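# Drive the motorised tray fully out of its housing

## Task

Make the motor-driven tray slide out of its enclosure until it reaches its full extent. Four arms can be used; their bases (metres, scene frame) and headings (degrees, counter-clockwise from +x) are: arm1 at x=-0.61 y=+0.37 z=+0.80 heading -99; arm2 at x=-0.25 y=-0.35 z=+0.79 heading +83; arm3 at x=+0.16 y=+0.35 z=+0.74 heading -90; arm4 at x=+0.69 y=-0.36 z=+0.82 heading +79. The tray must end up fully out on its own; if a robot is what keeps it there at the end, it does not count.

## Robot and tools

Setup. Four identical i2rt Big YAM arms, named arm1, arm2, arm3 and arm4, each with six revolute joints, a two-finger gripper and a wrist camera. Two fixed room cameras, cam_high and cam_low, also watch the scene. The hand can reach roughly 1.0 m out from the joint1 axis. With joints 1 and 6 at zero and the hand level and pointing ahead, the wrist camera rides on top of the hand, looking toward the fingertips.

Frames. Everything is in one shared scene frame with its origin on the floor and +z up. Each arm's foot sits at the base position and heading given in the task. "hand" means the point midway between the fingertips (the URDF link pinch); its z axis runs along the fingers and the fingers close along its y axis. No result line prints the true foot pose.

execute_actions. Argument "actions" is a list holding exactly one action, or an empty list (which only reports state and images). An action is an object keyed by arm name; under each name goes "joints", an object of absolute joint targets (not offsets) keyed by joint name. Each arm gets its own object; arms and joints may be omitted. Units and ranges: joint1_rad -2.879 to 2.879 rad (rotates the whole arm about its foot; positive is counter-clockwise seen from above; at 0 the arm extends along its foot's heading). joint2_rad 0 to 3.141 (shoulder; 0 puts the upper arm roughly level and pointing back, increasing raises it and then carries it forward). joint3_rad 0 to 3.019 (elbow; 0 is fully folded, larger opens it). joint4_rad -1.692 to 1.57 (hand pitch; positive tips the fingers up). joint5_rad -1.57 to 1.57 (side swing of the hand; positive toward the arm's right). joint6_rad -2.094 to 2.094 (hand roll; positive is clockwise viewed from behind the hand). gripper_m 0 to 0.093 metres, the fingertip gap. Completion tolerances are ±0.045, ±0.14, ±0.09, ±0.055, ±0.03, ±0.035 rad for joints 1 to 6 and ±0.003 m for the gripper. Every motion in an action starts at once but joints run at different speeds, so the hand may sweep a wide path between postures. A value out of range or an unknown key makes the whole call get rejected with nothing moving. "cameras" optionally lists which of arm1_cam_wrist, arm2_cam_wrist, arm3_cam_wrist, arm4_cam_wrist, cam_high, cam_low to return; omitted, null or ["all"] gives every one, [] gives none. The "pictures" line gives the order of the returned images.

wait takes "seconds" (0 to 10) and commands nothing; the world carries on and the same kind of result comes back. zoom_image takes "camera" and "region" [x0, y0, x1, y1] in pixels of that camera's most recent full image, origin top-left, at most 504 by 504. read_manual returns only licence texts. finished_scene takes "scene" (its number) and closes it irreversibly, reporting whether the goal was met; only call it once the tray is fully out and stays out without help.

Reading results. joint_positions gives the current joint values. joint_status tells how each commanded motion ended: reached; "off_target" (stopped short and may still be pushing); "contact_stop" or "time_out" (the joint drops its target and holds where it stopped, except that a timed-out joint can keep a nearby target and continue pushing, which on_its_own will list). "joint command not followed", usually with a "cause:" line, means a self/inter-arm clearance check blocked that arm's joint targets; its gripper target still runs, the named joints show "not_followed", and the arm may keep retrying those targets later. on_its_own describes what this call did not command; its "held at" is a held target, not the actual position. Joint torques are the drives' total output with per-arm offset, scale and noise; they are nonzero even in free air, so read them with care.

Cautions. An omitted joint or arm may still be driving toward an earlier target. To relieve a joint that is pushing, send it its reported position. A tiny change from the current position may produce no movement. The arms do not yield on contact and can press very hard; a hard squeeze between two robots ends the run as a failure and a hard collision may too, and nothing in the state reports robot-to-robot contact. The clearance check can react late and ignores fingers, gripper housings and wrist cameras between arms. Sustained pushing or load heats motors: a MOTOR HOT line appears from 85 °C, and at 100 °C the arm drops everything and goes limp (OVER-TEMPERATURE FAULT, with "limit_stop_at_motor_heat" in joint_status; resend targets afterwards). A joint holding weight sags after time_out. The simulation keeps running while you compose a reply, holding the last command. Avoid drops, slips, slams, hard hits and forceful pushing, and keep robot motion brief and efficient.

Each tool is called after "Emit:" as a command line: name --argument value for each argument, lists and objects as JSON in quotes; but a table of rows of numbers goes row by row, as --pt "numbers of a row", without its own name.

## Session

Emit:
execute_actions --actions '[]'

Scene clock: 0.00 s.
Joint torques (N m, as the arm reports them, + toward a larger angle): no reading
Motor temperatures (°C, as the motors report them): arm1=[29 31 32 29 28 28] | arm2=[29 31 31 29 29 26] | arm3=[27 31 34 26 30 30] | arm4=[27 31 32 27 27 27]
arm1.joint_positions: joint1_rad=+0.247 joint2_rad=+0.353 joint3_rad=+1.671 joint4_rad=-1.347 joint5_rad=-0.173 joint6_rad=-0.307 gripper_m=+0.094
arm1.joint_status: not commanded
arm1.hand: x=-0.5729 y=+0.3356 z=+1.4828 quat_wxyz=(-0.481, -0.346, -0.633, +0.498) (m; scene frame)
arm2.joint_positions: joint1_rad=-0.138 joint2_rad=+0.394 joint3_rad=+1.447 joint4_rad=-1.354 joint5_rad=-0.045 joint6_rad=-0.597 gripper_m=+0.095
arm2.joint_status: not commanded
arm2.hand: x=-0.2223 y=-0.2323 z=+1.3910 quat_wxyz=(-0.551, +0.660, -0.458, -0.228) (m; scene frame)
arm3.joint_positions: joint1_rad=+0.271 joint2_rad=+0.610 joint3_rad=+1.349 joint4_rad=-1.397 joint5_rad=+0.056 joint6_rad=+0.569 gripper_m=+0.094
arm3.joint_status: not commanded
arm3.hand: x=+0.2094 y=+0.1307 z=+1.2445 quat_wxyz=(-0.401, -0.731, -0.522, +0.181) (m; scene frame)
arm4.joint_positions: joint1_rad=-0.750 joint2_rad=+0.287 joint3_rad=+1.712 joint4_rad=-1.163 joint5_rad=-0.111 joint6_rad=-0.268 gripper_m=+0.094
arm4.joint_status: not commanded
arm4.hand: x=+0.6592 y=-0.3656 z=+1.5605 quat_wxyz=(-0.773, +0.299, -0.531, -0.175) (m; scene frame)
pictures: arm1_cam_wrist, arm2_cam_wrist, arm3_cam_wrist, arm4_cam_wrist, cam_high, cam_low
Images, in order (width x height): arm1_cam_wrist 504x504, arm2_cam_wrist 504x504, arm3_cam_wrist 504x504, arm4_cam_wrist 504x504, cam_high 504x504, cam_low 504x504.

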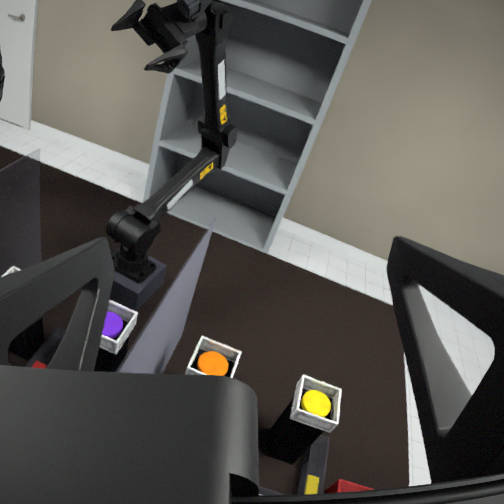

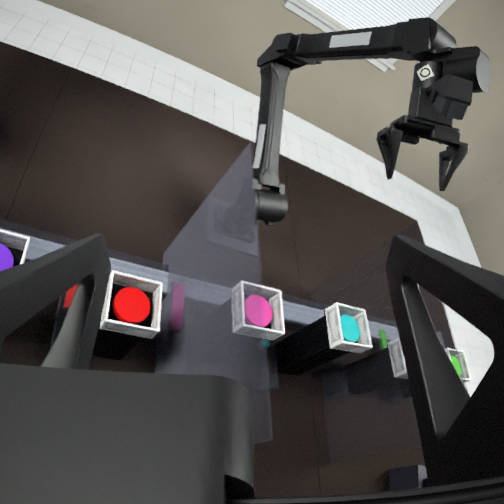

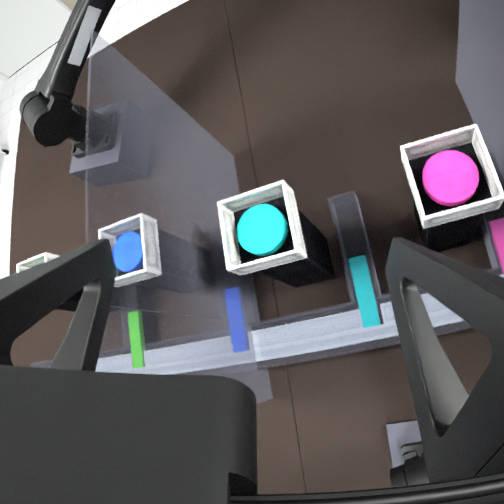

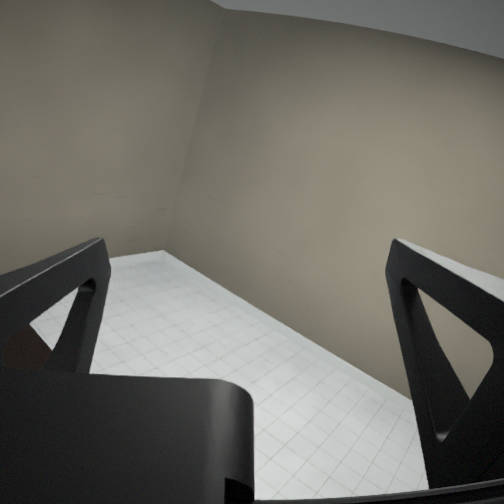

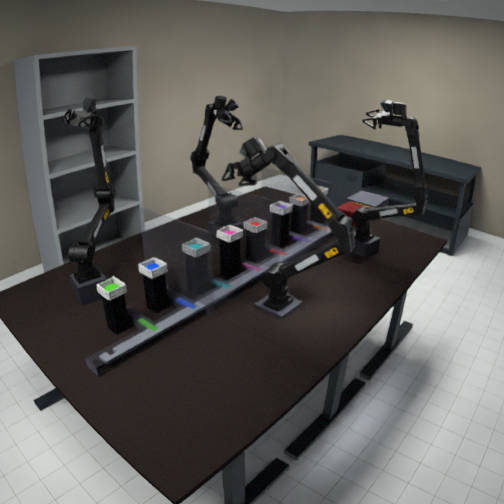

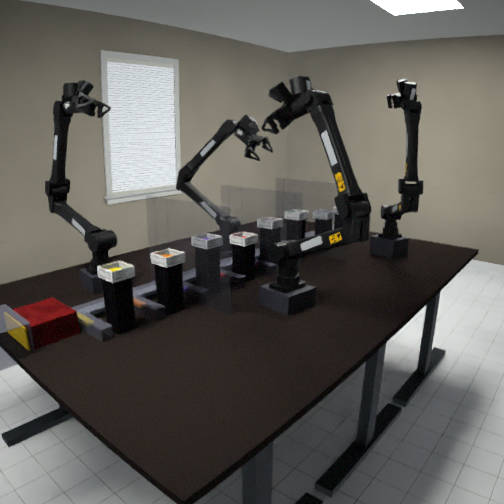

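Emit:
execute_actions --actions '[{"arm1":{"joints":{"joint1_rad":-0.2,"joint2_rad":1.35,"joint3_rad":1.175,"joint4_rad":-1.28,"joint5_rad":0,"joint6_rad":0,"gripper_m":0}},"arm2":{"joints":{"joint1_rad":0.311,"joint2_rad":1.3,"joint3_rad":1.14,"joint4_rad":-1.44,"joint5_rad":0,"joint6_rad":0,"gripper_m":0}},"arm3":{"joints":{"joint1_rad":0.44,"joint2_rad":1.23,"joint3_rad":1.255,"joint4_rad":-1.42,"joint5_rad":0,"joint6_rad":0,"gripper_m":0}},"arm4":{"joints":{"joint1_rad":0,"joint2_rad":1.3,"joint3_rad":1.07,"joint4_rad":-1.34,"joint5_rad":0,"joint6_rad":0,"gripper_m":0}}}]'

Scene clock: 8.17 s.
Joint torques (N m, as the arm reports them, + toward a larger angle): arm1=[  1.92 -11.24  10.53   0.64   0.07   0.17] | arm2=[-1.41 -8.48  7.99  0.15  0.05  0.32] | arm3=[  0.62 -10.66   9.41   0.22  -0.09  -0.32] | arm4=[ 1.56 -9.    9.08  0.14 -0.11  0.18]
Motor temperatures (°C, as the motors report them): arm1=[29 32 33 29 28 28] | arm2=[29 31 33 29 29 26] | arm3=[27 31 37 27 30 30] | arm4=[27 31 33 27 27 27]
arm1.joint_positions: joint1_rad=-0.196 joint2_rad=+1.342 joint3_rad=+1.155 joint4_rad=-1.283 joint5_rad=-0.002 joint6_rad=-0.015 gripper_m=+0.000
arm1.joint_status: all done
arm1.hand: x=-0.7435 y=-0.0107 z=+0.9906 quat_wxyz=(-0.024, -0.814, -0.579, +0.039) (m; scene frame)
arm2.joint_positions: joint1_rad=+0.310 joint2_rad=+1.297 joint3_rad=+1.141 joint4_rad=-1.432 joint5_rad=-0.001 joint6_rad=-0.016 gripper_m=+0.001
arm2.joint_status: all done
arm2.hand: x=-0.3158 y=+0.0036 z=+1.0051 quat_wxyz=(+0.005, +0.774, -0.633, +0.000) (m; scene frame)
arm3.joint_positions: joint1_rad=+0.436 joint2_rad=+1.231 joint3_rad=+1.248 joint4_rad=-1.403 joint5_rad=+0.004 joint6_rad=+0.013 gripper_m=+0.000
arm3.joint_status: all done
arm3.hand: x=+0.3202 y=+0.0014 z=+1.0090 quat_wxyz=(-0.076, -0.543, -0.835, +0.049) (m; scene frame)
arm4.joint_positions: joint1_rad=-0.003 joint2_rad=+1.288 joint3_rad=+1.059 joint4_rad=-1.330 joint5_rad=+0.002 joint6_rad=-0.014 gripper_m=+0.001
arm4.joint_status: all done
arm4.hand: x=+0.7639 y=-0.0116 z=+0.9979 quat_wxyz=(-0.005, +0.638, -0.770, -0.006) (m; scene frame)
pictures: arm1_cam_wrist, arm2_cam_wrist, arm3_cam_wrist, arm4_cam_wrist, cam_high, cam_low
Images, in order (width x height): arm1_cam_wrist 504x504, arm2_cam_wrist 504x504, arm3_cam_wrist 504x504, arm4_cam_wrist 504x504, cam_high 504x504, cam_low 504x504.

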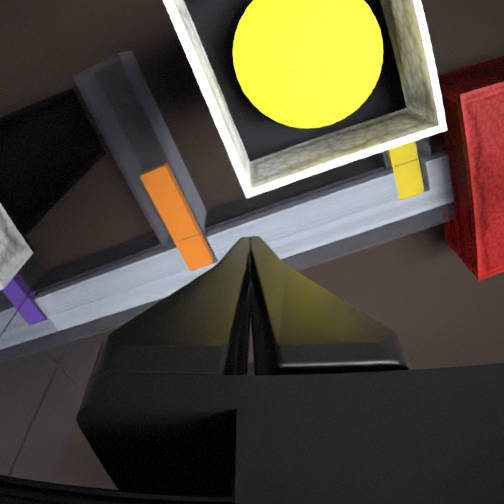

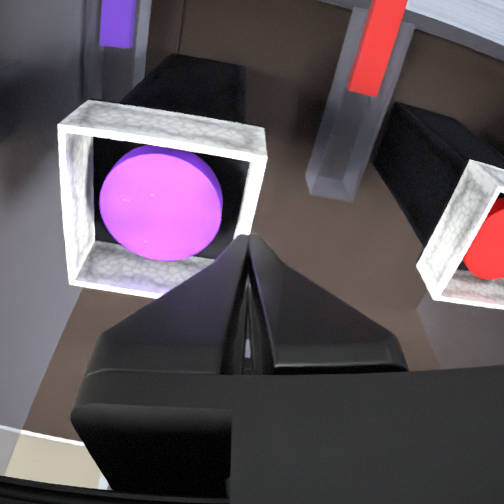

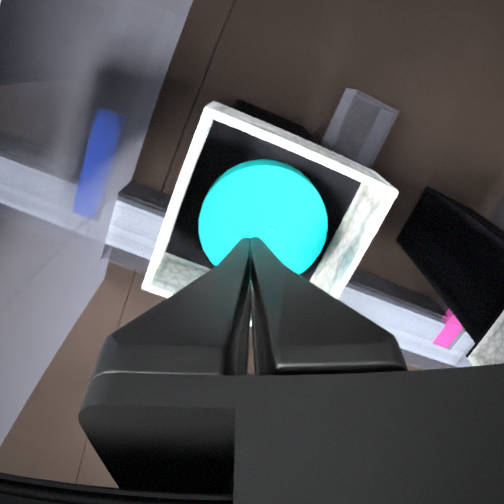

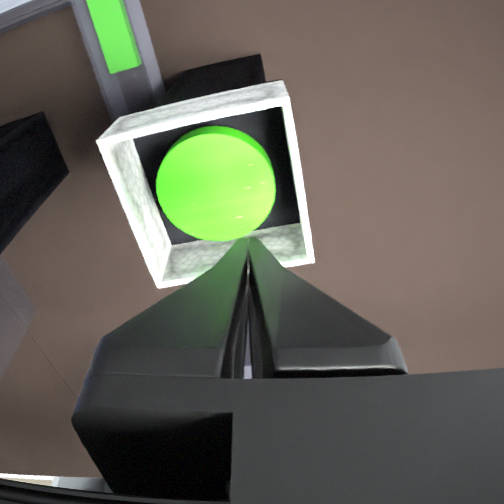

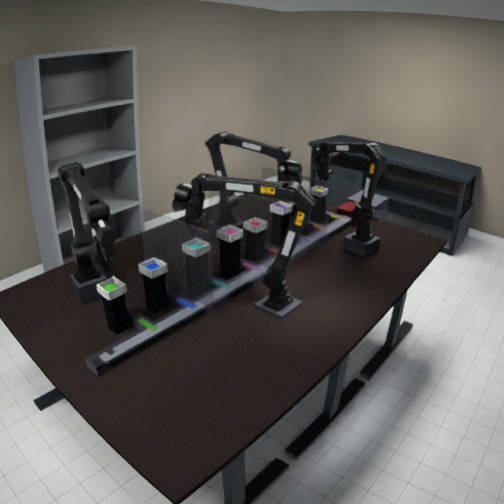

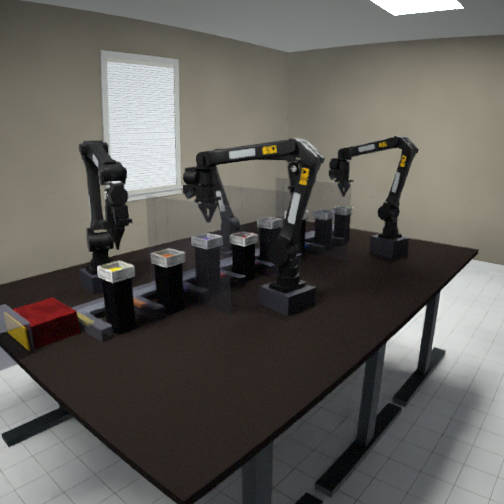

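Emit:
execute_actions --actions '[{"arm1":{"joints":{"joint1_rad":-0.255,"joint2_rad":1.47,"joint3_rad":1.31}},"arm2":{"joints":{"joint1_rad":0.45,"joint2_rad":1.25,"joint3_rad":1.05}},"arm3":{"joints":{"joint1_rad":0.415,"joint2_rad":1.26,"joint4_rad":-1.55}},"arm4":{"joints":{"joint1_rad":0.06,"joint2_rad":1.3,"joint3_rad":1.01}}}]' --cameras '["arm1_cam_wrist","arm2_cam_wrist","arm3_cam_wrist","arm4_cam_wrist"]'

Scene clock: 16.07 s.
Joint torques (N m, as the arm reports them, + toward a larger angle): arm1=[  1.28 -14.51  13.26   0.58   0.11   0.25] | arm2=[-2.08 -7.44  7.41  0.18  0.05  0.3 ] | arm3=[-0.53 -9.67  9.11 -0.03 -0.07 -0.32] | arm4=[ 1.63 -9.36  7.75  0.15 -0.11  0.18]
Motor temperatures (°C, as the motors report them): arm1=[29 32 36 29 28 28] | arm2=[29 31 34 29 29 26] | arm3=[27 32 39 27 30 30] | arm4=[27 31 36 27 27 27]
arm1.joint_positions: joint1_rad=-0.254 joint2_rad=+1.479 joint3_rad=+1.251 joint4_rad=-1.283 joint5_rad=-0.001 joint6_rad=-0.014 gripper_m=+0.000
arm1.joint_status: all done
arm1.hand: x=-0.7807 y=-0.0380 z=+0.9733 quat_wxyz=(-0.011, -0.831, -0.556, +0.022) (m; scene frame)
arm2.joint_positions: joint1_rad=+0.457 joint2_rad=+1.256 joint3_rad=+1.058 joint4_rad=-1.436 joint5_rad=-0.001 joint6_rad=-0.014 gripper_m=+0.001
arm2.joint_status: all done
arm2.hand: x=-0.3571 y=-0.0377 z=+0.9878 quat_wxyz=(+0.017, +0.818, -0.575, +0.019) (m; scene frame)
arm3.joint_positions: joint1_rad=+0.423 joint2_rad=+1.248 joint3_rad=+1.248 joint4_rad=-1.534 joint5_rad=+0.004 joint6_rad=+0.012 gripper_m=+0.000
arm3.joint_status: all done
arm3.hand: x=+0.3037 y=+0.0265 z=+0.9995 quat_wxyz=(-0.014, -0.550, -0.835, +0.010) (m; scene frame)
arm4.joint_positions: joint1_rad=+0.054 joint2_rad=+1.289 joint3_rad=+1.015 joint4_rad=-1.331 joint5_rad=+0.002 joint6_rad=-0.014 gripper_m=+0.001
arm4.joint_status: all done
arm4.hand: x=+0.7415 y=-0.0230 z=+0.9816 quat_wxyz=(+0.013, +0.659, -0.752, +0.008) (m; scene frame)
pictures: arm1_cam_wrist, arm2_cam_wrist, arm3_cam_wrist, arm4_cam_wrist
Images, in order (width x height): arm1_cam_wrist 504x504, arm2_cam_wrist 504x504, arm3_cam_wrist 504x504, arm4_cam_wrist 504x504.

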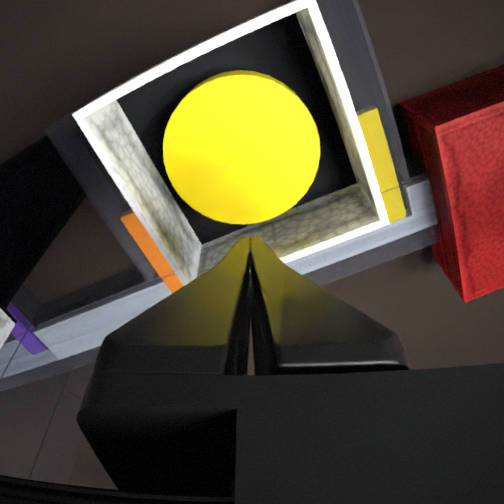

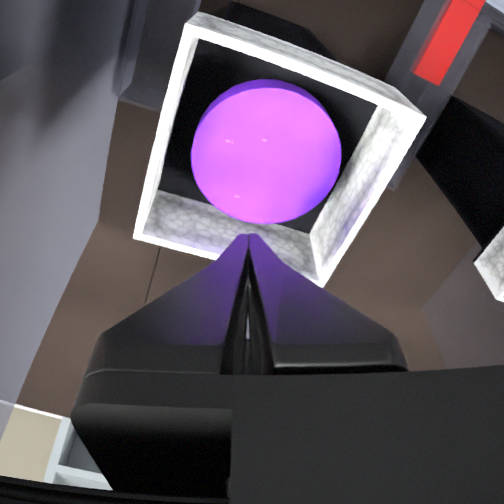

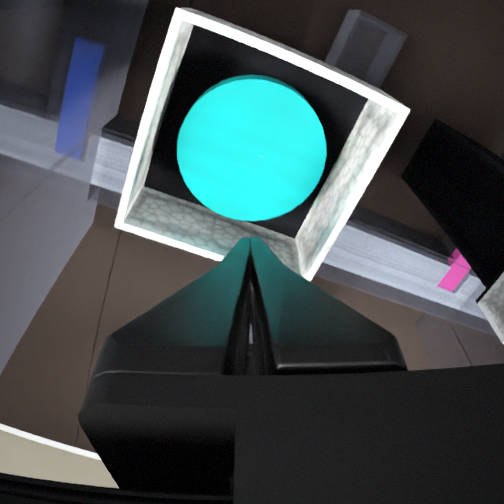

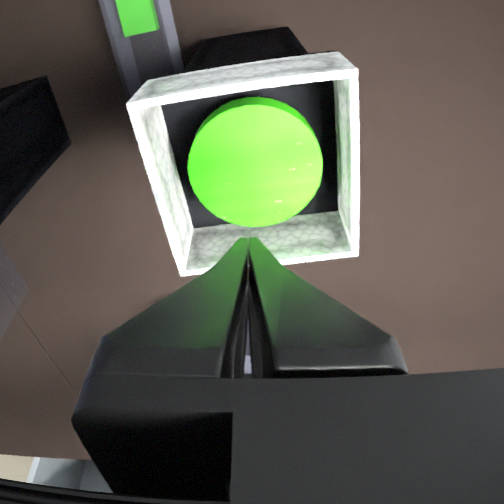

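Emit:
execute_actions --actions '[{"arm1":{"joints":{"joint2_rad":1.65,"joint3_rad":1.27}},"arm2":{"joints":{"joint1_rad":0.425,"joint2_rad":1.49}},"arm3":{"joints":{"joint2_rad":1.47,"joint3_rad":1.24}},"arm4":{"joints":{"joint2_rad":1.55,"joint4_rad":-1.36}}}]' --cameras '[]'

Emit:
wait --seconds 10

Emit:
wait --seconds 10

Emit:
zoom_image --camera "cam_high" --region '[70, 190, 390, 390]'

Scene clock: 24.33 s.
Joint torques (N m, as the arm reports them, + toward a larger angle): arm1=[  1.38 -11.07   7.97   0.83   0.12   0.25] | arm2=[-1.82 -5.07  5.7   0.47  0.05  0.31] | arm3=[-0.19 -8.73  6.03  0.14 -0.08 -0.34] | arm4=[ 1.7  -9.73  5.77 -0.01 -0.1   0.18]
Motor temperatures (°C, as the motors report them): arm1=[29 33 40 29 28 28] | arm2=[29 32 35 29 29 26] | arm3=[27 32 41 26 30 30] | arm4=[27 32 37 27 27 27]
arm1.joint_positions: joint1_rad=-0.254 joint2_rad=+1.605 joint3_rad=+1.275 joint4_rad=-1.287 joint5_rad=-0.001 joint6_rad=-0.014 gripper_m=+0.000
arm1.joint_status: all done
arm1.hand: x=-0.7855 y=-0.0481 z=+0.9286 quat_wxyz=(+0.018, -0.831, -0.556, -0.021) (m; scene frame)
arm2.joint_positions: joint1_rad=+0.428 joint2_rad=+1.443 joint3_rad=+1.076 joint4_rad=-1.449 joint5_rad=-0.001 joint6_rad=-0.014 gripper_m=+0.001
arm2.joint_status: all done
arm2.hand: x=-0.3514 y=-0.0250 z=+0.9361 quat_wxyz=(+0.072, +0.804, -0.583, +0.091) (m; scene frame)
arm3.joint_positions: joint1_rad=+0.423 joint2_rad=+1.416 joint3_rad=+1.270 joint4_rad=-1.547 joint5_rad=+0.004 joint6_rad=+0.012 gripper_m=+0.000
arm3.joint_status: all done
arm3.hand: x=+0.3125 y=+0.0071 z=+0.9495 quat_wxyz=(+0.053, -0.548, -0.834, -0.033) (m; scene frame)
arm4.joint_positions: joint1_rad=+0.054 joint2_rad=+1.515 joint3_rad=+1.028 joint4_rad=-1.359 joint5_rad=+0.002 joint6_rad=-0.014 gripper_m=+0.001
arm4.joint_status: all done
arm4.hand: x=+0.7409 y=-0.0244 z=+0.9146 quat_wxyz=(+0.104, +0.654, -0.745, +0.086) (m; scene frame)
pictures: none
No camera images: the call's "cameras" was empty. Leave "cameras" out to get every camera's image.

Scene clock: 34.33 s.
Joint torques (N m, as the arm reports them, + toward a larger angle): arm1=[  1.11 -10.75   7.79   0.65   0.05   0.23] | arm2=[-1.78 -5.7   5.54  0.43  0.06  0.3 ] | arm3=[-0.11 -8.88  6.02  0.18 -0.07 -0.31] | arm4=[ 1.83 -9.46  5.77 -0.02 -0.11  0.16]
Motor temperatures (°C, as the motors report them): arm1=[29 33 38 29 28 28] | arm2=[29 31 34 29 29 26] | arm3=[27 32 40 26 30 30] | arm4=[27 32 36 27 27 27]
arm1.joint_positions: joint1_rad=-0.254 joint2_rad=+1.605 joint3_rad=+1.275 joint4_rad=-1.287 joint5_rad=-0.001 joint6_rad=-0.014 gripper_m=+0.000
arm1.joint_status: all done
arm1.hand: x=-0.7855 y=-0.0481 z=+0.9286 quat_wxyz=(+0.018, -0.831, -0.556, -0.021) (m; scene frame)
arm2.joint_positions: joint1_rad=+0.428 joint2_rad=+1.443 joint3_rad=+1.076 joint4_rad=-1.449 joint5_rad=-0.001 joint6_rad=-0.014 gripper_m=+0.001
arm2.joint_status: all done
arm2.hand: x=-0.3514 y=-0.0250 z=+0.9361 quat_wxyz=(+0.072, +0.804, -0.583, +0.091) (m; scene frame)
arm3.joint_positions: joint1_rad=+0.423 joint2_rad=+1.416 joint3_rad=+1.270 joint4_rad=-1.547 joint5_rad=+0.004 joint6_rad=+0.012 gripper_m=+0.000
arm3.joint_status: all done
arm3.hand: x=+0.3125 y=+0.0071 z=+0.9495 quat_wxyz=(+0.053, -0.548, -0.834, -0.033) (m; scene frame)
arm4.joint_positions: joint1_rad=+0.054 joint2_rad=+1.515 joint3_rad=+1.028 joint4_rad=-1.359 joint5_rad=+0.002 joint6_rad=-0.014 gripper_m=+0.001
arm4.joint_status: all done
arm4.hand: x=+0.7409 y=-0.0244 z=+0.9146 quat_wxyz=(+0.104, +0.654, -0.745, +0.086) (m; scene frame)
wait: 10.00 s; at rest by 0.27 s
pictures: arm1_cam_wrist, arm2_cam_wrist, arm3_cam_wrist, arm4_cam_wrist, cam_high, cam_low
Images, in order (width x height): arm1_cam_wrist 504x504, arm2_cam_wrist 504x504, arm3_cam_wrist 504x504, arm4_cam_wrist 504x504, cam_high 504x504, cam_low 504x504.

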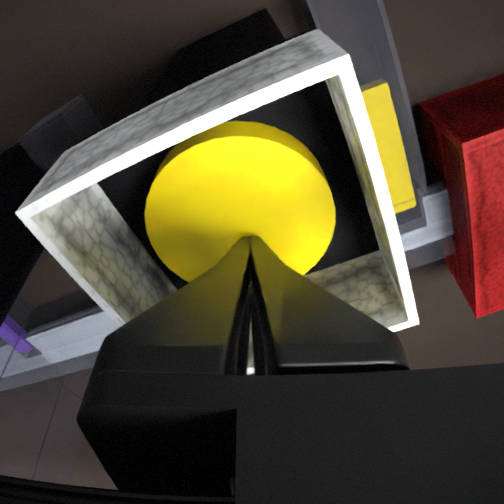

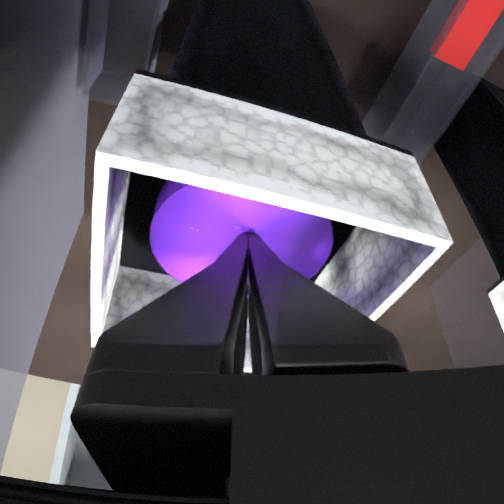

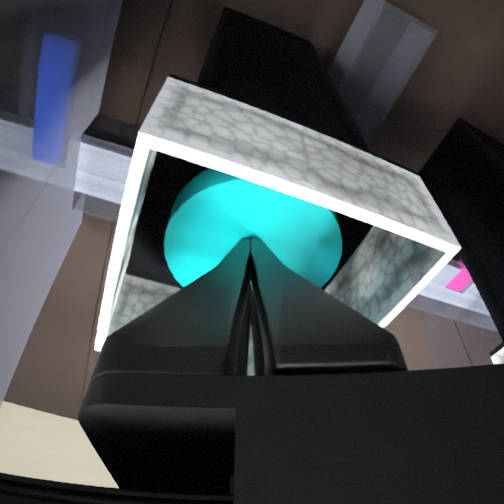

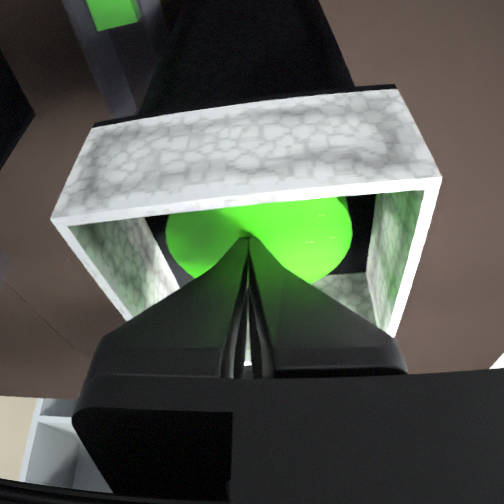

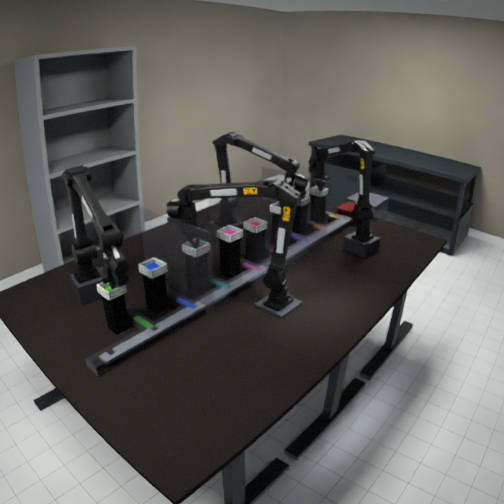

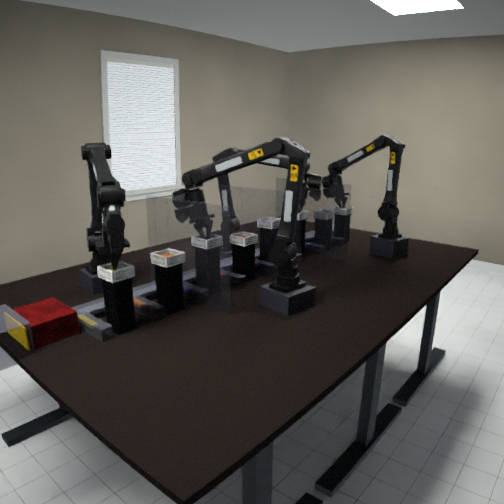

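Scene clock: 44.33 s.
Joint torques (N m, as the arm reports them, + toward a larger angle): arm1=[  1.11 -11.     8.09   0.76   0.12   0.25] | arm2=[-1.78 -5.62  5.56  0.41  0.06  0.31] | arm3=[-0.04 -8.34  6.08  0.24 -0.08 -0.3 ] | arm4=[ 1.7  -9.63  5.79 -0.01 -0.11  0.18]
Motor temperatures (°C, as the motors report them): arm1=[29 33 37 29 28 28] | arm2=[29 31 34 29 29 26] | arm3=[27 32 39 26 30 30] | arm4=[27 32 36 27 27 27]
arm1.joint_positions: joint1_rad=-0.254 joint2_rad=+1.605 joint3_rad=+1.275 joint4_rad=-1.287 joint5_rad=-0.001 joint6_rad=-0.014 gripper_m=+0.000
arm1.joint_status: all done
arm1.hand: x=-0.7855 y=-0.0481 z=+0.9286 quat_wxyz=(+0.018, -0.831, -0.556, -0.021) (m; scene frame)
arm2.joint_positions: joint1_rad=+0.428 joint2_rad=+1.443 joint3_rad=+1.076 joint4_rad=-1.449 joint5_rad=-0.001 joint6_rad=-0.014 gripper_m=+0.001
arm2.joint_status: all done
arm2.hand: x=-0.3514 y=-0.0250 z=+0.9361 quat_wxyz=(+0.072, +0.804, -0.583, +0.091) (m; scene frame)
arm3.joint_positions: joint1_rad=+0.423 joint2_rad=+1.416 joint3_rad=+1.270 joint4_rad=-1.547 joint5_rad=+0.004 joint6_rad=+0.012 gripper_m=+0.000
arm3.joint_status: all done
arm3.hand: x=+0.3125 y=+0.0071 z=+0.9495 quat_wxyz=(+0.053, -0.548, -0.834, -0.033) (m; scene frame)
arm4.joint_positions: joint1_rad=+0.054 joint2_rad=+1.515 joint3_rad=+1.028 joint4_rad=-1.359 joint5_rad=+0.002 joint6_rad=-0.014 gripper_m=+0.001
arm4.joint_status: all done
arm4.hand: x=+0.7409 y=-0.0244 z=+0.9146 quat_wxyz=(+0.104, +0.654, -0.745, +0.086) (m; scene frame)
wait: 10.00 s; at rest by 0.27 s
pictures: arm1_cam_wrist, arm2_cam_wrist, arm3_cam_wrist, arm4_cam_wrist, cam_high, cam_low
Images, in order (width x height): arm1_cam_wrist 504x504, arm2_cam_wrist 504x504, arm3_cam_wrist 504x504, arm4_cam_wrist 504x504, cam_high 504x504, cam_low 504x504.

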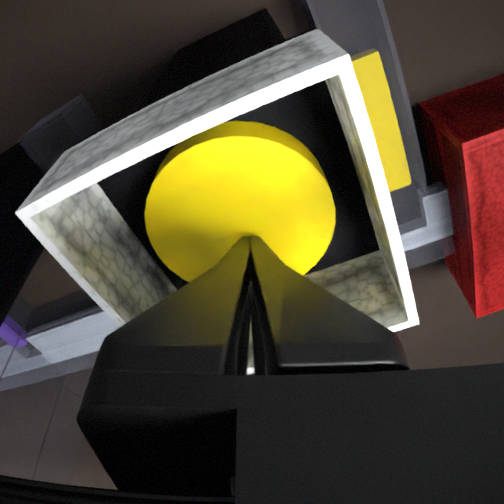

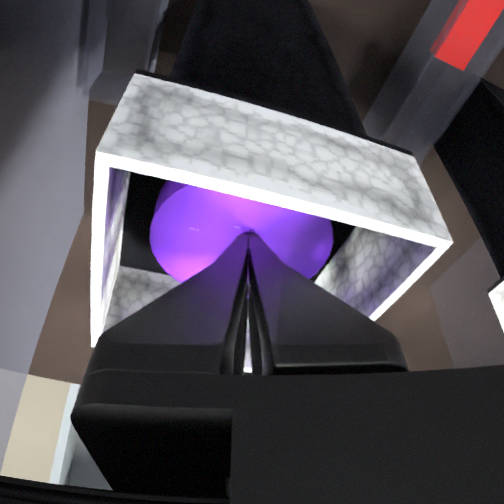

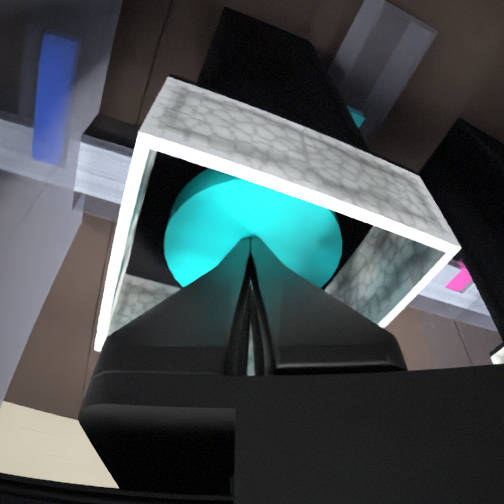

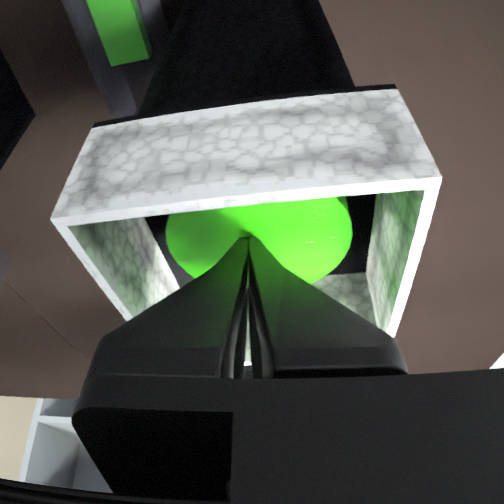

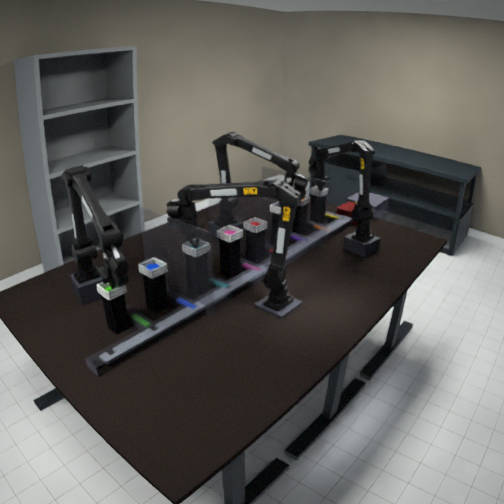

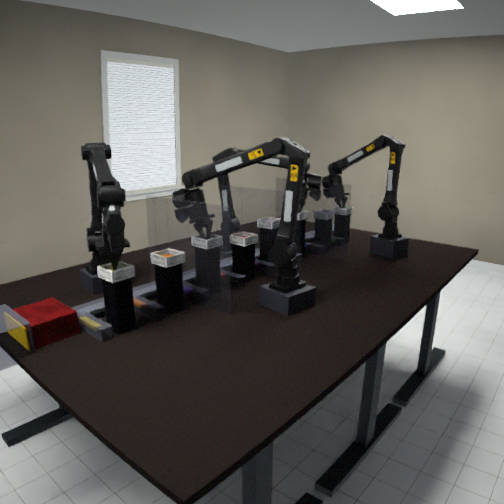

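Region (70, 190, 390, 390) of cam_high's 504x504 image, scaled by 1.575, with more detail than that image has; it fills the top 315 rows of this view, and the rest is white.

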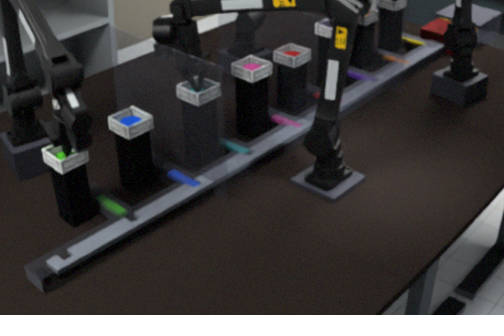

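Emit:
wait --seconds 10

Emit:
wait --seconds 10

Emit:
execute_actions --actions '[{"arm1":{"joints":{"joint2_rad":1.47}},"arm2":{"joints":{"joint2_rad":1.26}},"arm3":{"joints":{"joint2_rad":1.25}},"arm4":{"joints":{"joint2_rad":1.28}}}]' --cameras '[]'

Emit:
execute_actions --actions '[{"arm1":{"joints":{"joint1_rad":0.25,"joint4_rad":-1.41}},"arm2":{"joints":{"joint1_rad":-0.21,"joint4_rad":-1.42}},"arm3":{"joints":{"joint1_rad":-0.19,"joint4_rad":-1.64}},"arm4":{"joints":{"joint1_rad":0.67,"joint4_rad":-1.24}}}]' --cameras '["arm1_cam_wrist","arm2_cam_wrist","arm3_cam_wrist","arm4_cam_wrist"]'

Scene clock: 65.47 s.
Joint torques (N m, as the arm reports them, + toward a larger angle): arm1=[  1.09 -11.65   7.8    0.68   0.07   0.19] | arm2=[-1.84 -5.66  5.55  0.42  0.05  0.31] | arm3=[-0.85 -8.72  6.04  0.13 -0.08 -0.31] | arm4=[ 1.86 -9.46  5.76 -0.01 -0.11  0.18]
Motor temperatures (°C, as the motors report them): arm1=[29 33 37 29 28 28] | arm2=[29 31 34 29 29 26] | arm3=[27 32 39 26 30 30] | arm4=[27 32 36 27 27 27]
arm1.joint_positions: joint1_rad=-0.254 joint2_rad=+1.605 joint3_rad=+1.275 joint4_rad=-1.287 joint5_rad=-0.001 joint6_rad=-0.014 gripper_m=+0.000
arm1.joint_status: all done
arm1.hand: x=-0.7855 y=-0.0481 z=+0.9286 quat_wxyz=(+0.018, -0.831, -0.556, -0.021) (m; scene frame)
arm2.joint_positions: joint1_rad=+0.428 joint2_rad=+1.443 joint3_rad=+1.076 joint4_rad=-1.449 joint5_rad=-0.001 joint6_rad=-0.014 gripper_m=+0.001
arm2.joint_status: all done
arm2.hand: x=-0.3514 y=-0.0250 z=+0.9361 quat_wxyz=(+0.072, +0.804, -0.583, +0.091) (m; scene frame)
arm3.joint_positions: joint1_rad=+0.423 joint2_rad=+1.416 joint3_rad=+1.270 joint4_rad=-1.547 joint5_rad=+0.004 joint6_rad=+0.012 gripper_m=+0.000
arm3.joint_status: all done
arm3.hand: x=+0.3125 y=+0.0071 z=+0.9495 quat_wxyz=(+0.053, -0.548, -0.834, -0.033) (m; scene frame)
arm4.joint_positions: joint1_rad=+0.054 joint2_rad=+1.515 joint3_rad=+1.028 joint4_rad=-1.359 joint5_rad=+0.002 joint6_rad=-0.014 gripper_m=+0.001
arm4.joint_status: all done
arm4.hand: x=+0.7409 y=-0.0244 z=+0.9146 quat_wxyz=(+0.104, +0.654, -0.745, +0.086) (m; scene frame)
wait: 10.00 s; at rest from the start
pictures: arm1_cam_wrist, arm2_cam_wrist, arm3_cam_wrist, arm4_cam_wrist, cam_high, cam_low
Images, in order (width x height): arm1_cam_wrist 504x504, arm2_cam_wrist 504x504, arm3_cam_wrist 504x504, arm4_cam_wrist 504x504, cam_high 504x504, cam_low 504x504.

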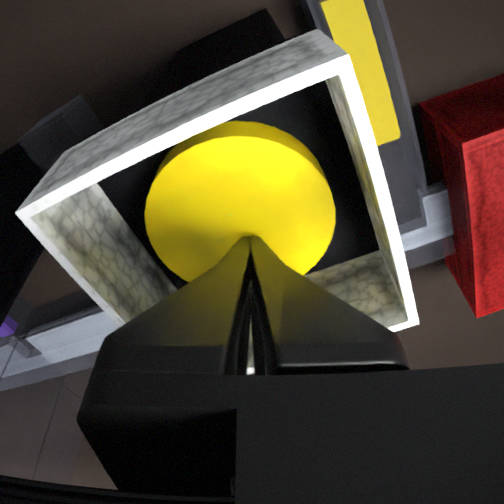

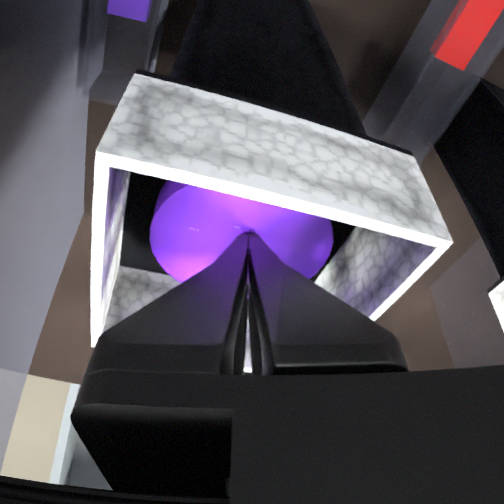

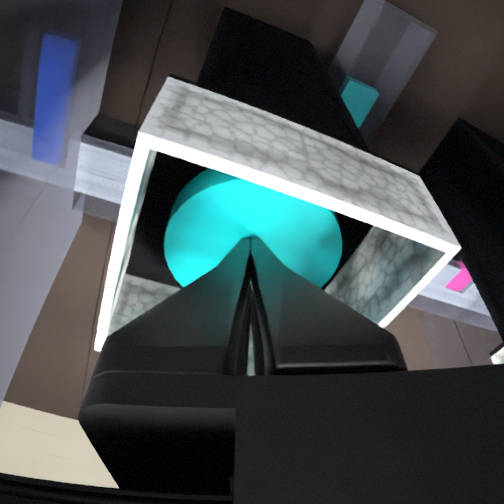

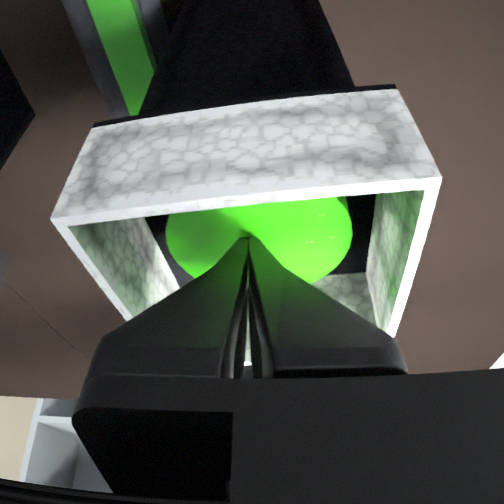

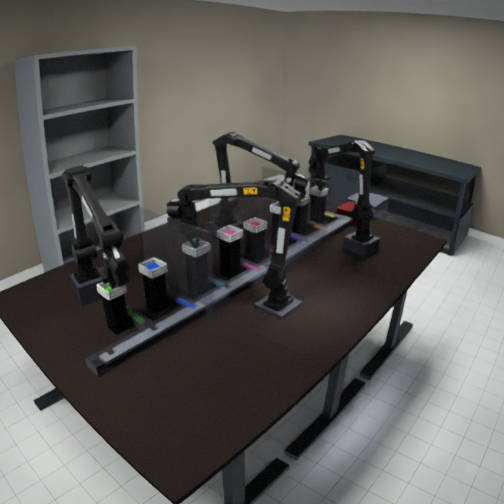

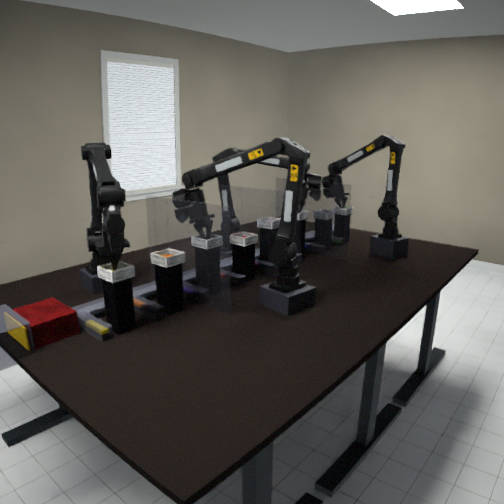

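Scene clock: 75.47 s.
Joint torques (N m, as the arm reports them, + toward a larger angle): arm1=[  0.66 -11.15   8.03   0.64   0.03   0.29] | arm2=[-1.79 -5.67  5.55  0.42  0.05  0.31] | arm3=[-0.73 -8.63  6.07  0.1  -0.08 -0.31] | arm4=[ 1.87 -9.56  5.75  0.01 -0.11  0.19]
Motor temperatures (°C, as the motors report them): arm1=[29 33 37 29 28 28] | arm2=[29 31 34 29 29 26] | arm3=[27 32 39 26 30 30] | arm4=[27 32 36 27 27 27]
arm1.joint_positions: joint1_rad=-0.254 joint2_rad=+1.605 joint3_rad=+1.275 joint4_rad=-1.287 joint5_rad=-0.001 joint6_rad=-0.014 gripper_m=+0.000
arm1.joint_status: all done
arm1.hand: x=-0.7855 y=-0.0481 z=+0.9286 quat_wxyz=(+0.018, -0.831, -0.556, -0.021) (m; scene frame)
arm2.joint_positions: joint1_rad=+0.428 joint2_rad=+1.443 joint3_rad=+1.076 joint4_rad=-1.449 joint5_rad=-0.001 joint6_rad=-0.014 gripper_m=+0.001
arm2.joint_status: all done
arm2.hand: x=-0.3514 y=-0.0250 z=+0.9361 quat_wxyz=(+0.072, +0.804, -0.583, +0.091) (m; scene frame)
arm3.joint_positions: joint1_rad=+0.423 joint2_rad=+1.416 joint3_rad=+1.270 joint4_rad=-1.547 joint5_rad=+0.004 joint6_rad=+0.012 gripper_m=+0.000
arm3.joint_status: all done
arm3.hand: x=+0.3125 y=+0.0071 z=+0.9495 quat_wxyz=(+0.053, -0.548, -0.834, -0.033) (m; scene frame)
arm4.joint_positions: joint1_rad=+0.054 joint2_rad=+1.515 joint3_rad=+1.028 joint4_rad=-1.359 joint5_rad=+0.002 joint6_rad=-0.014 gripper_m=+0.001
arm4.joint_status: all done
arm4.hand: x=+0.7409 y=-0.0244 z=+0.9146 quat_wxyz=(+0.104, +0.654, -0.745, +0.086) (m; scene frame)
wait: 10.00 s; at rest by 0.27 s
pictures: arm1_cam_wrist, arm2_cam_wrist, arm3_cam_wrist, arm4_cam_wrist, cam_high, cam_low
Images, in order (width x height): arm1_cam_wrist 504x504, arm2_cam_wrist 504x504, arm3_cam_wrist 504x504, arm4_cam_wrist 504x504, cam_high 504x504, cam_low 504x504.

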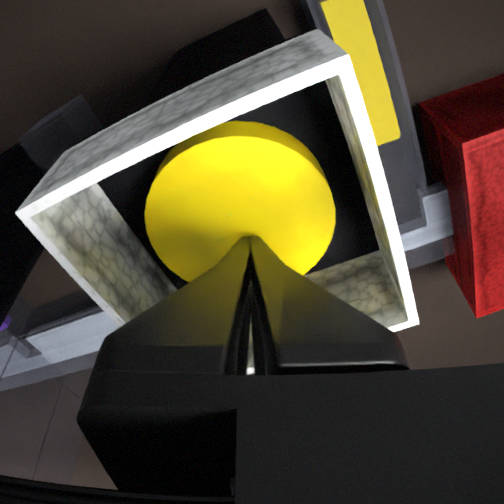

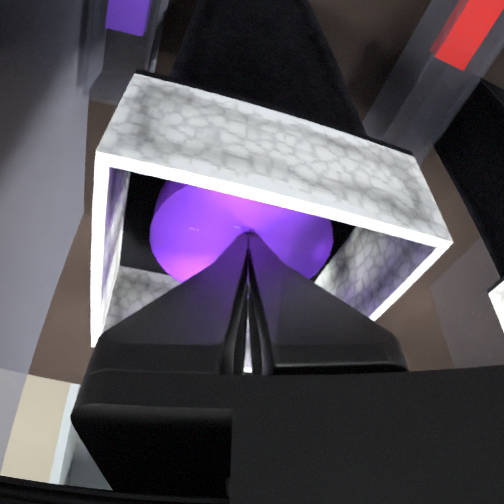

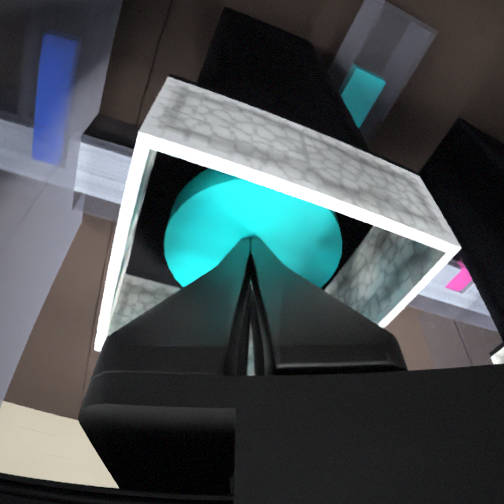

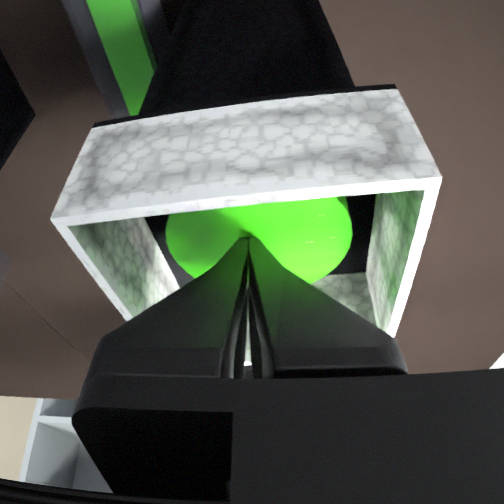

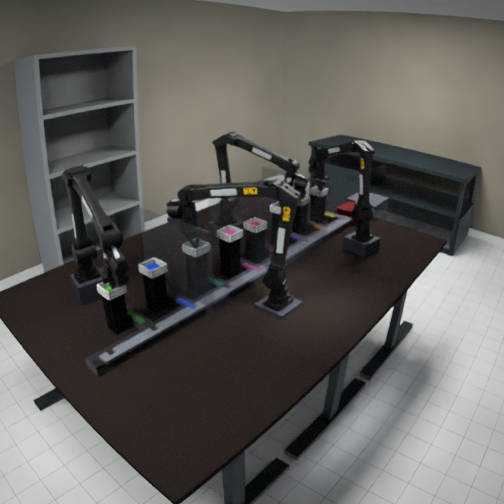

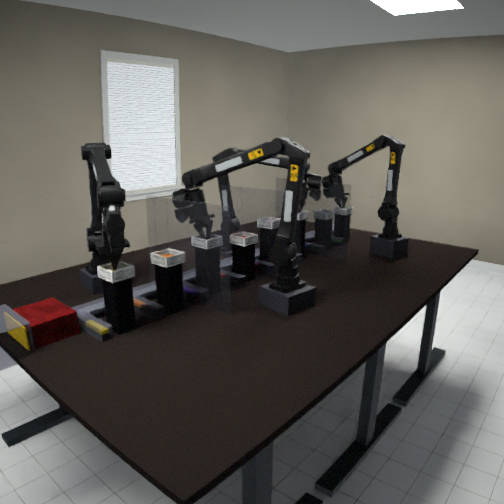

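Scene clock: 76.67 s.
Joint torques (N m, as the arm reports them, + toward a larger angle): arm1=[  1.04 -12.7    8.82   0.69   0.05   0.2 ] | arm2=[-1.78 -6.22  7.36  0.54  0.05  0.3 ] | arm3=[-0.33 -9.46  8.39  0.39 -0.06 -0.33] | arm4=[ 1.59 -8.41  7.77  0.53 -0.1   0.18]
Motor temperatures (°C, as the motors report them): arm1=[29 33 38 29 28 28] | arm2=[29 31 34 29 29 26] | arm3=[27 32 39 26 30 30] | arm4=[27 32 36 27 27 27]
arm1.joint_positions: joint1_rad=-0.254 joint2_rad=+1.461 joint3_rad=+1.273 joint4_rad=-1.285 joint5_rad=-0.001 joint6_rad=-0.014 gripper_m=+0.000
arm1.joint_status: all done
arm1.hand: x=-0.7830 y=-0.0436 z=+0.9897 quat_wxyz=(-0.021, -0.830, -0.555, +0.039) (m; scene frame)
arm2.joint_positions: joint1_rad=+0.428 joint2_rad=+1.247 joint3_rad=+1.059 joint4_rad=-1.444 joint5_rad=-0.001 joint6_rad=-0.014 gripper_m=+0.001
arm2.joint_status: all done
arm2.hand: x=-0.3474 y=-0.0369 z=+0.9908 quat_wxyz=(+0.017, +0.809, -0.587, +0.018) (m; scene frame)
arm3.joint_positions: joint1_rad=+0.423 joint2_rad=+1.238 joint3_rad=+1.242 joint4_rad=-1.547 joint5_rad=+0.004 joint6_rad=+0.012 gripper_m=+0.000
arm3.joint_status: all done
arm3.hand: x=+0.3014 y=+0.0318 z=+1.0008 quat_wxyz=(-0.010, -0.550, -0.835, +0.008) (m; scene frame)
arm4.joint_positions: joint1_rad=+0.054 joint2_rad=+1.267 joint3_rad=+1.015 joint4_rad=-1.359 joint5_rad=+0.002 joint6_rad=-0.014 gripper_m=+0.001
arm4.joint_status: all done
arm4.hand: x=+0.7404 y=-0.0306 z=+0.9889 quat_wxyz=(+0.015, +0.659, -0.752, +0.010) (m; scene frame)
pictures: none
No camera images: the call's "cameras" was empty. Leave "cameras" out to get every camera's image.

Scene clock: 77.90 s.
Joint torques (N m, as the arm reports them, + toward a larger angle): arm1=[ -0.09 -11.39   8.2   -0.29   0.08   0.19] | arm2=[-1.25 -6.55  7.39  0.72  0.04  0.3 ] | arm3=[ 0.3  -9.81  8.22 -0.28 -0.02 -0.32] | arm4=[ 1.84 -8.87  7.92  1.22 -0.07  0.17]
Motor temperatures (°C, as the motors report them): arm1=[29 33 38 29 28 28] | arm2=[29 31 35 29 29 26] | arm3=[27 32 39 26 30 30] | arm4=[27 32 36 27 27 27]
arm1.joint_positions: joint1_rad=+0.255 joint2_rad=+1.462 joint3_rad=+1.273 joint4_rad=-1.399 joint5_rad=-0.001 joint6_rad=-0.013 gripper_m=+0.000
arm1.joint_status: all done
arm1.hand: x=-0.5636 y=-0.0501 z=+0.9874 quat_wxyz=(+0.011, -0.665, -0.747, -0.009) (m; scene frame)
arm2.joint_positions: joint1_rad=-0.211 joint2_rad=+1.249 joint3_rad=+1.059 joint4_rad=-1.426 joint5_rad=-0.001 joint6_rad=-0.014 gripper_m=+0.001
arm2.joint_status: all done
arm2.hand: x=-0.1412 y=-0.0364 z=+0.9882 quat_wxyz=(+0.019, +0.584, -0.811, +0.006) (m; scene frame)
arm3.joint_positions: joint1_rad=-0.191 joint2_rad=+1.239 joint3_rad=+1.242 joint4_rad=-1.623 joint5_rad=+0.002 joint6_rad=+0.011 gripper_m=+0.000
arm3.joint_status: all done
arm3.hand: x=+0.0941 y=+0.0269 z=+1.0005 quat_wxyz=(+0.017, -0.776, -0.630, -0.019) (m; scene frame)
arm4.joint_positions: joint1_rad=+0.664 joint2_rad=+1.267 joint3_rad=+1.015 joint4_rad=-1.250 joint5_rad=+0.001 joint6_rad=-0.013 gripper_m=+0.001
arm4.joint_status: all done
arm4.hand: x=+0.5304 y=-0.0382 z=+0.9904 quat_wxyz=(-0.020, +0.854, -0.519, -0.033) (m; scene frame)
pictures: arm1_cam_wrist, arm2_cam_wrist, arm3_cam_wrist, arm4_cam_wrist
Images, in order (width x height): arm1_cam_wrist 504x504, arm2_cam_wrist 504x504, arm3_cam_wrist 504x504, arm4_cam_wrist 504x504.

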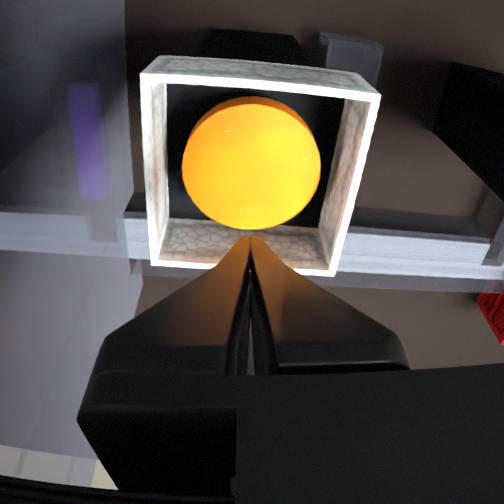

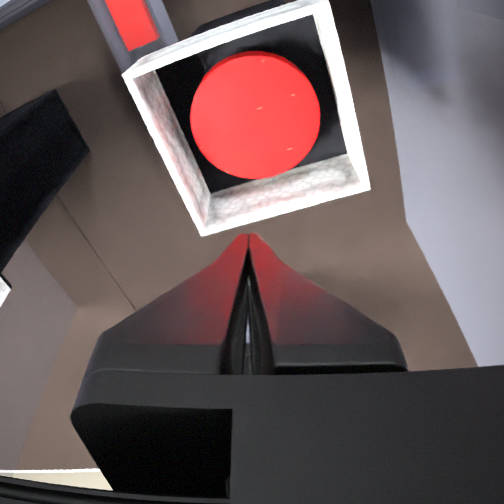

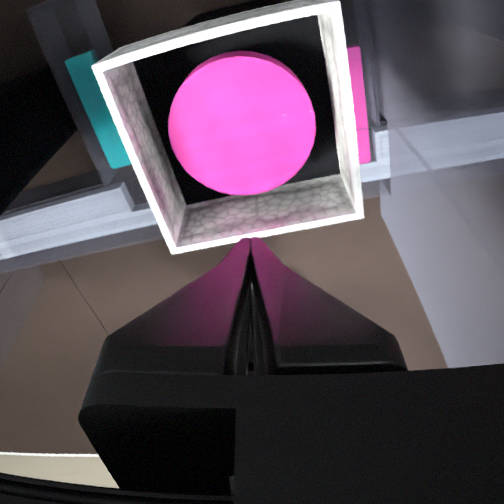

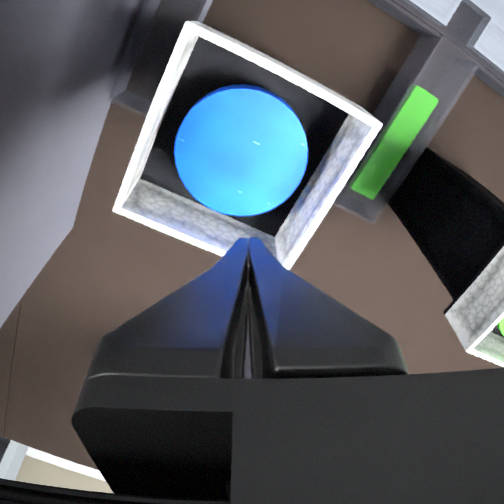

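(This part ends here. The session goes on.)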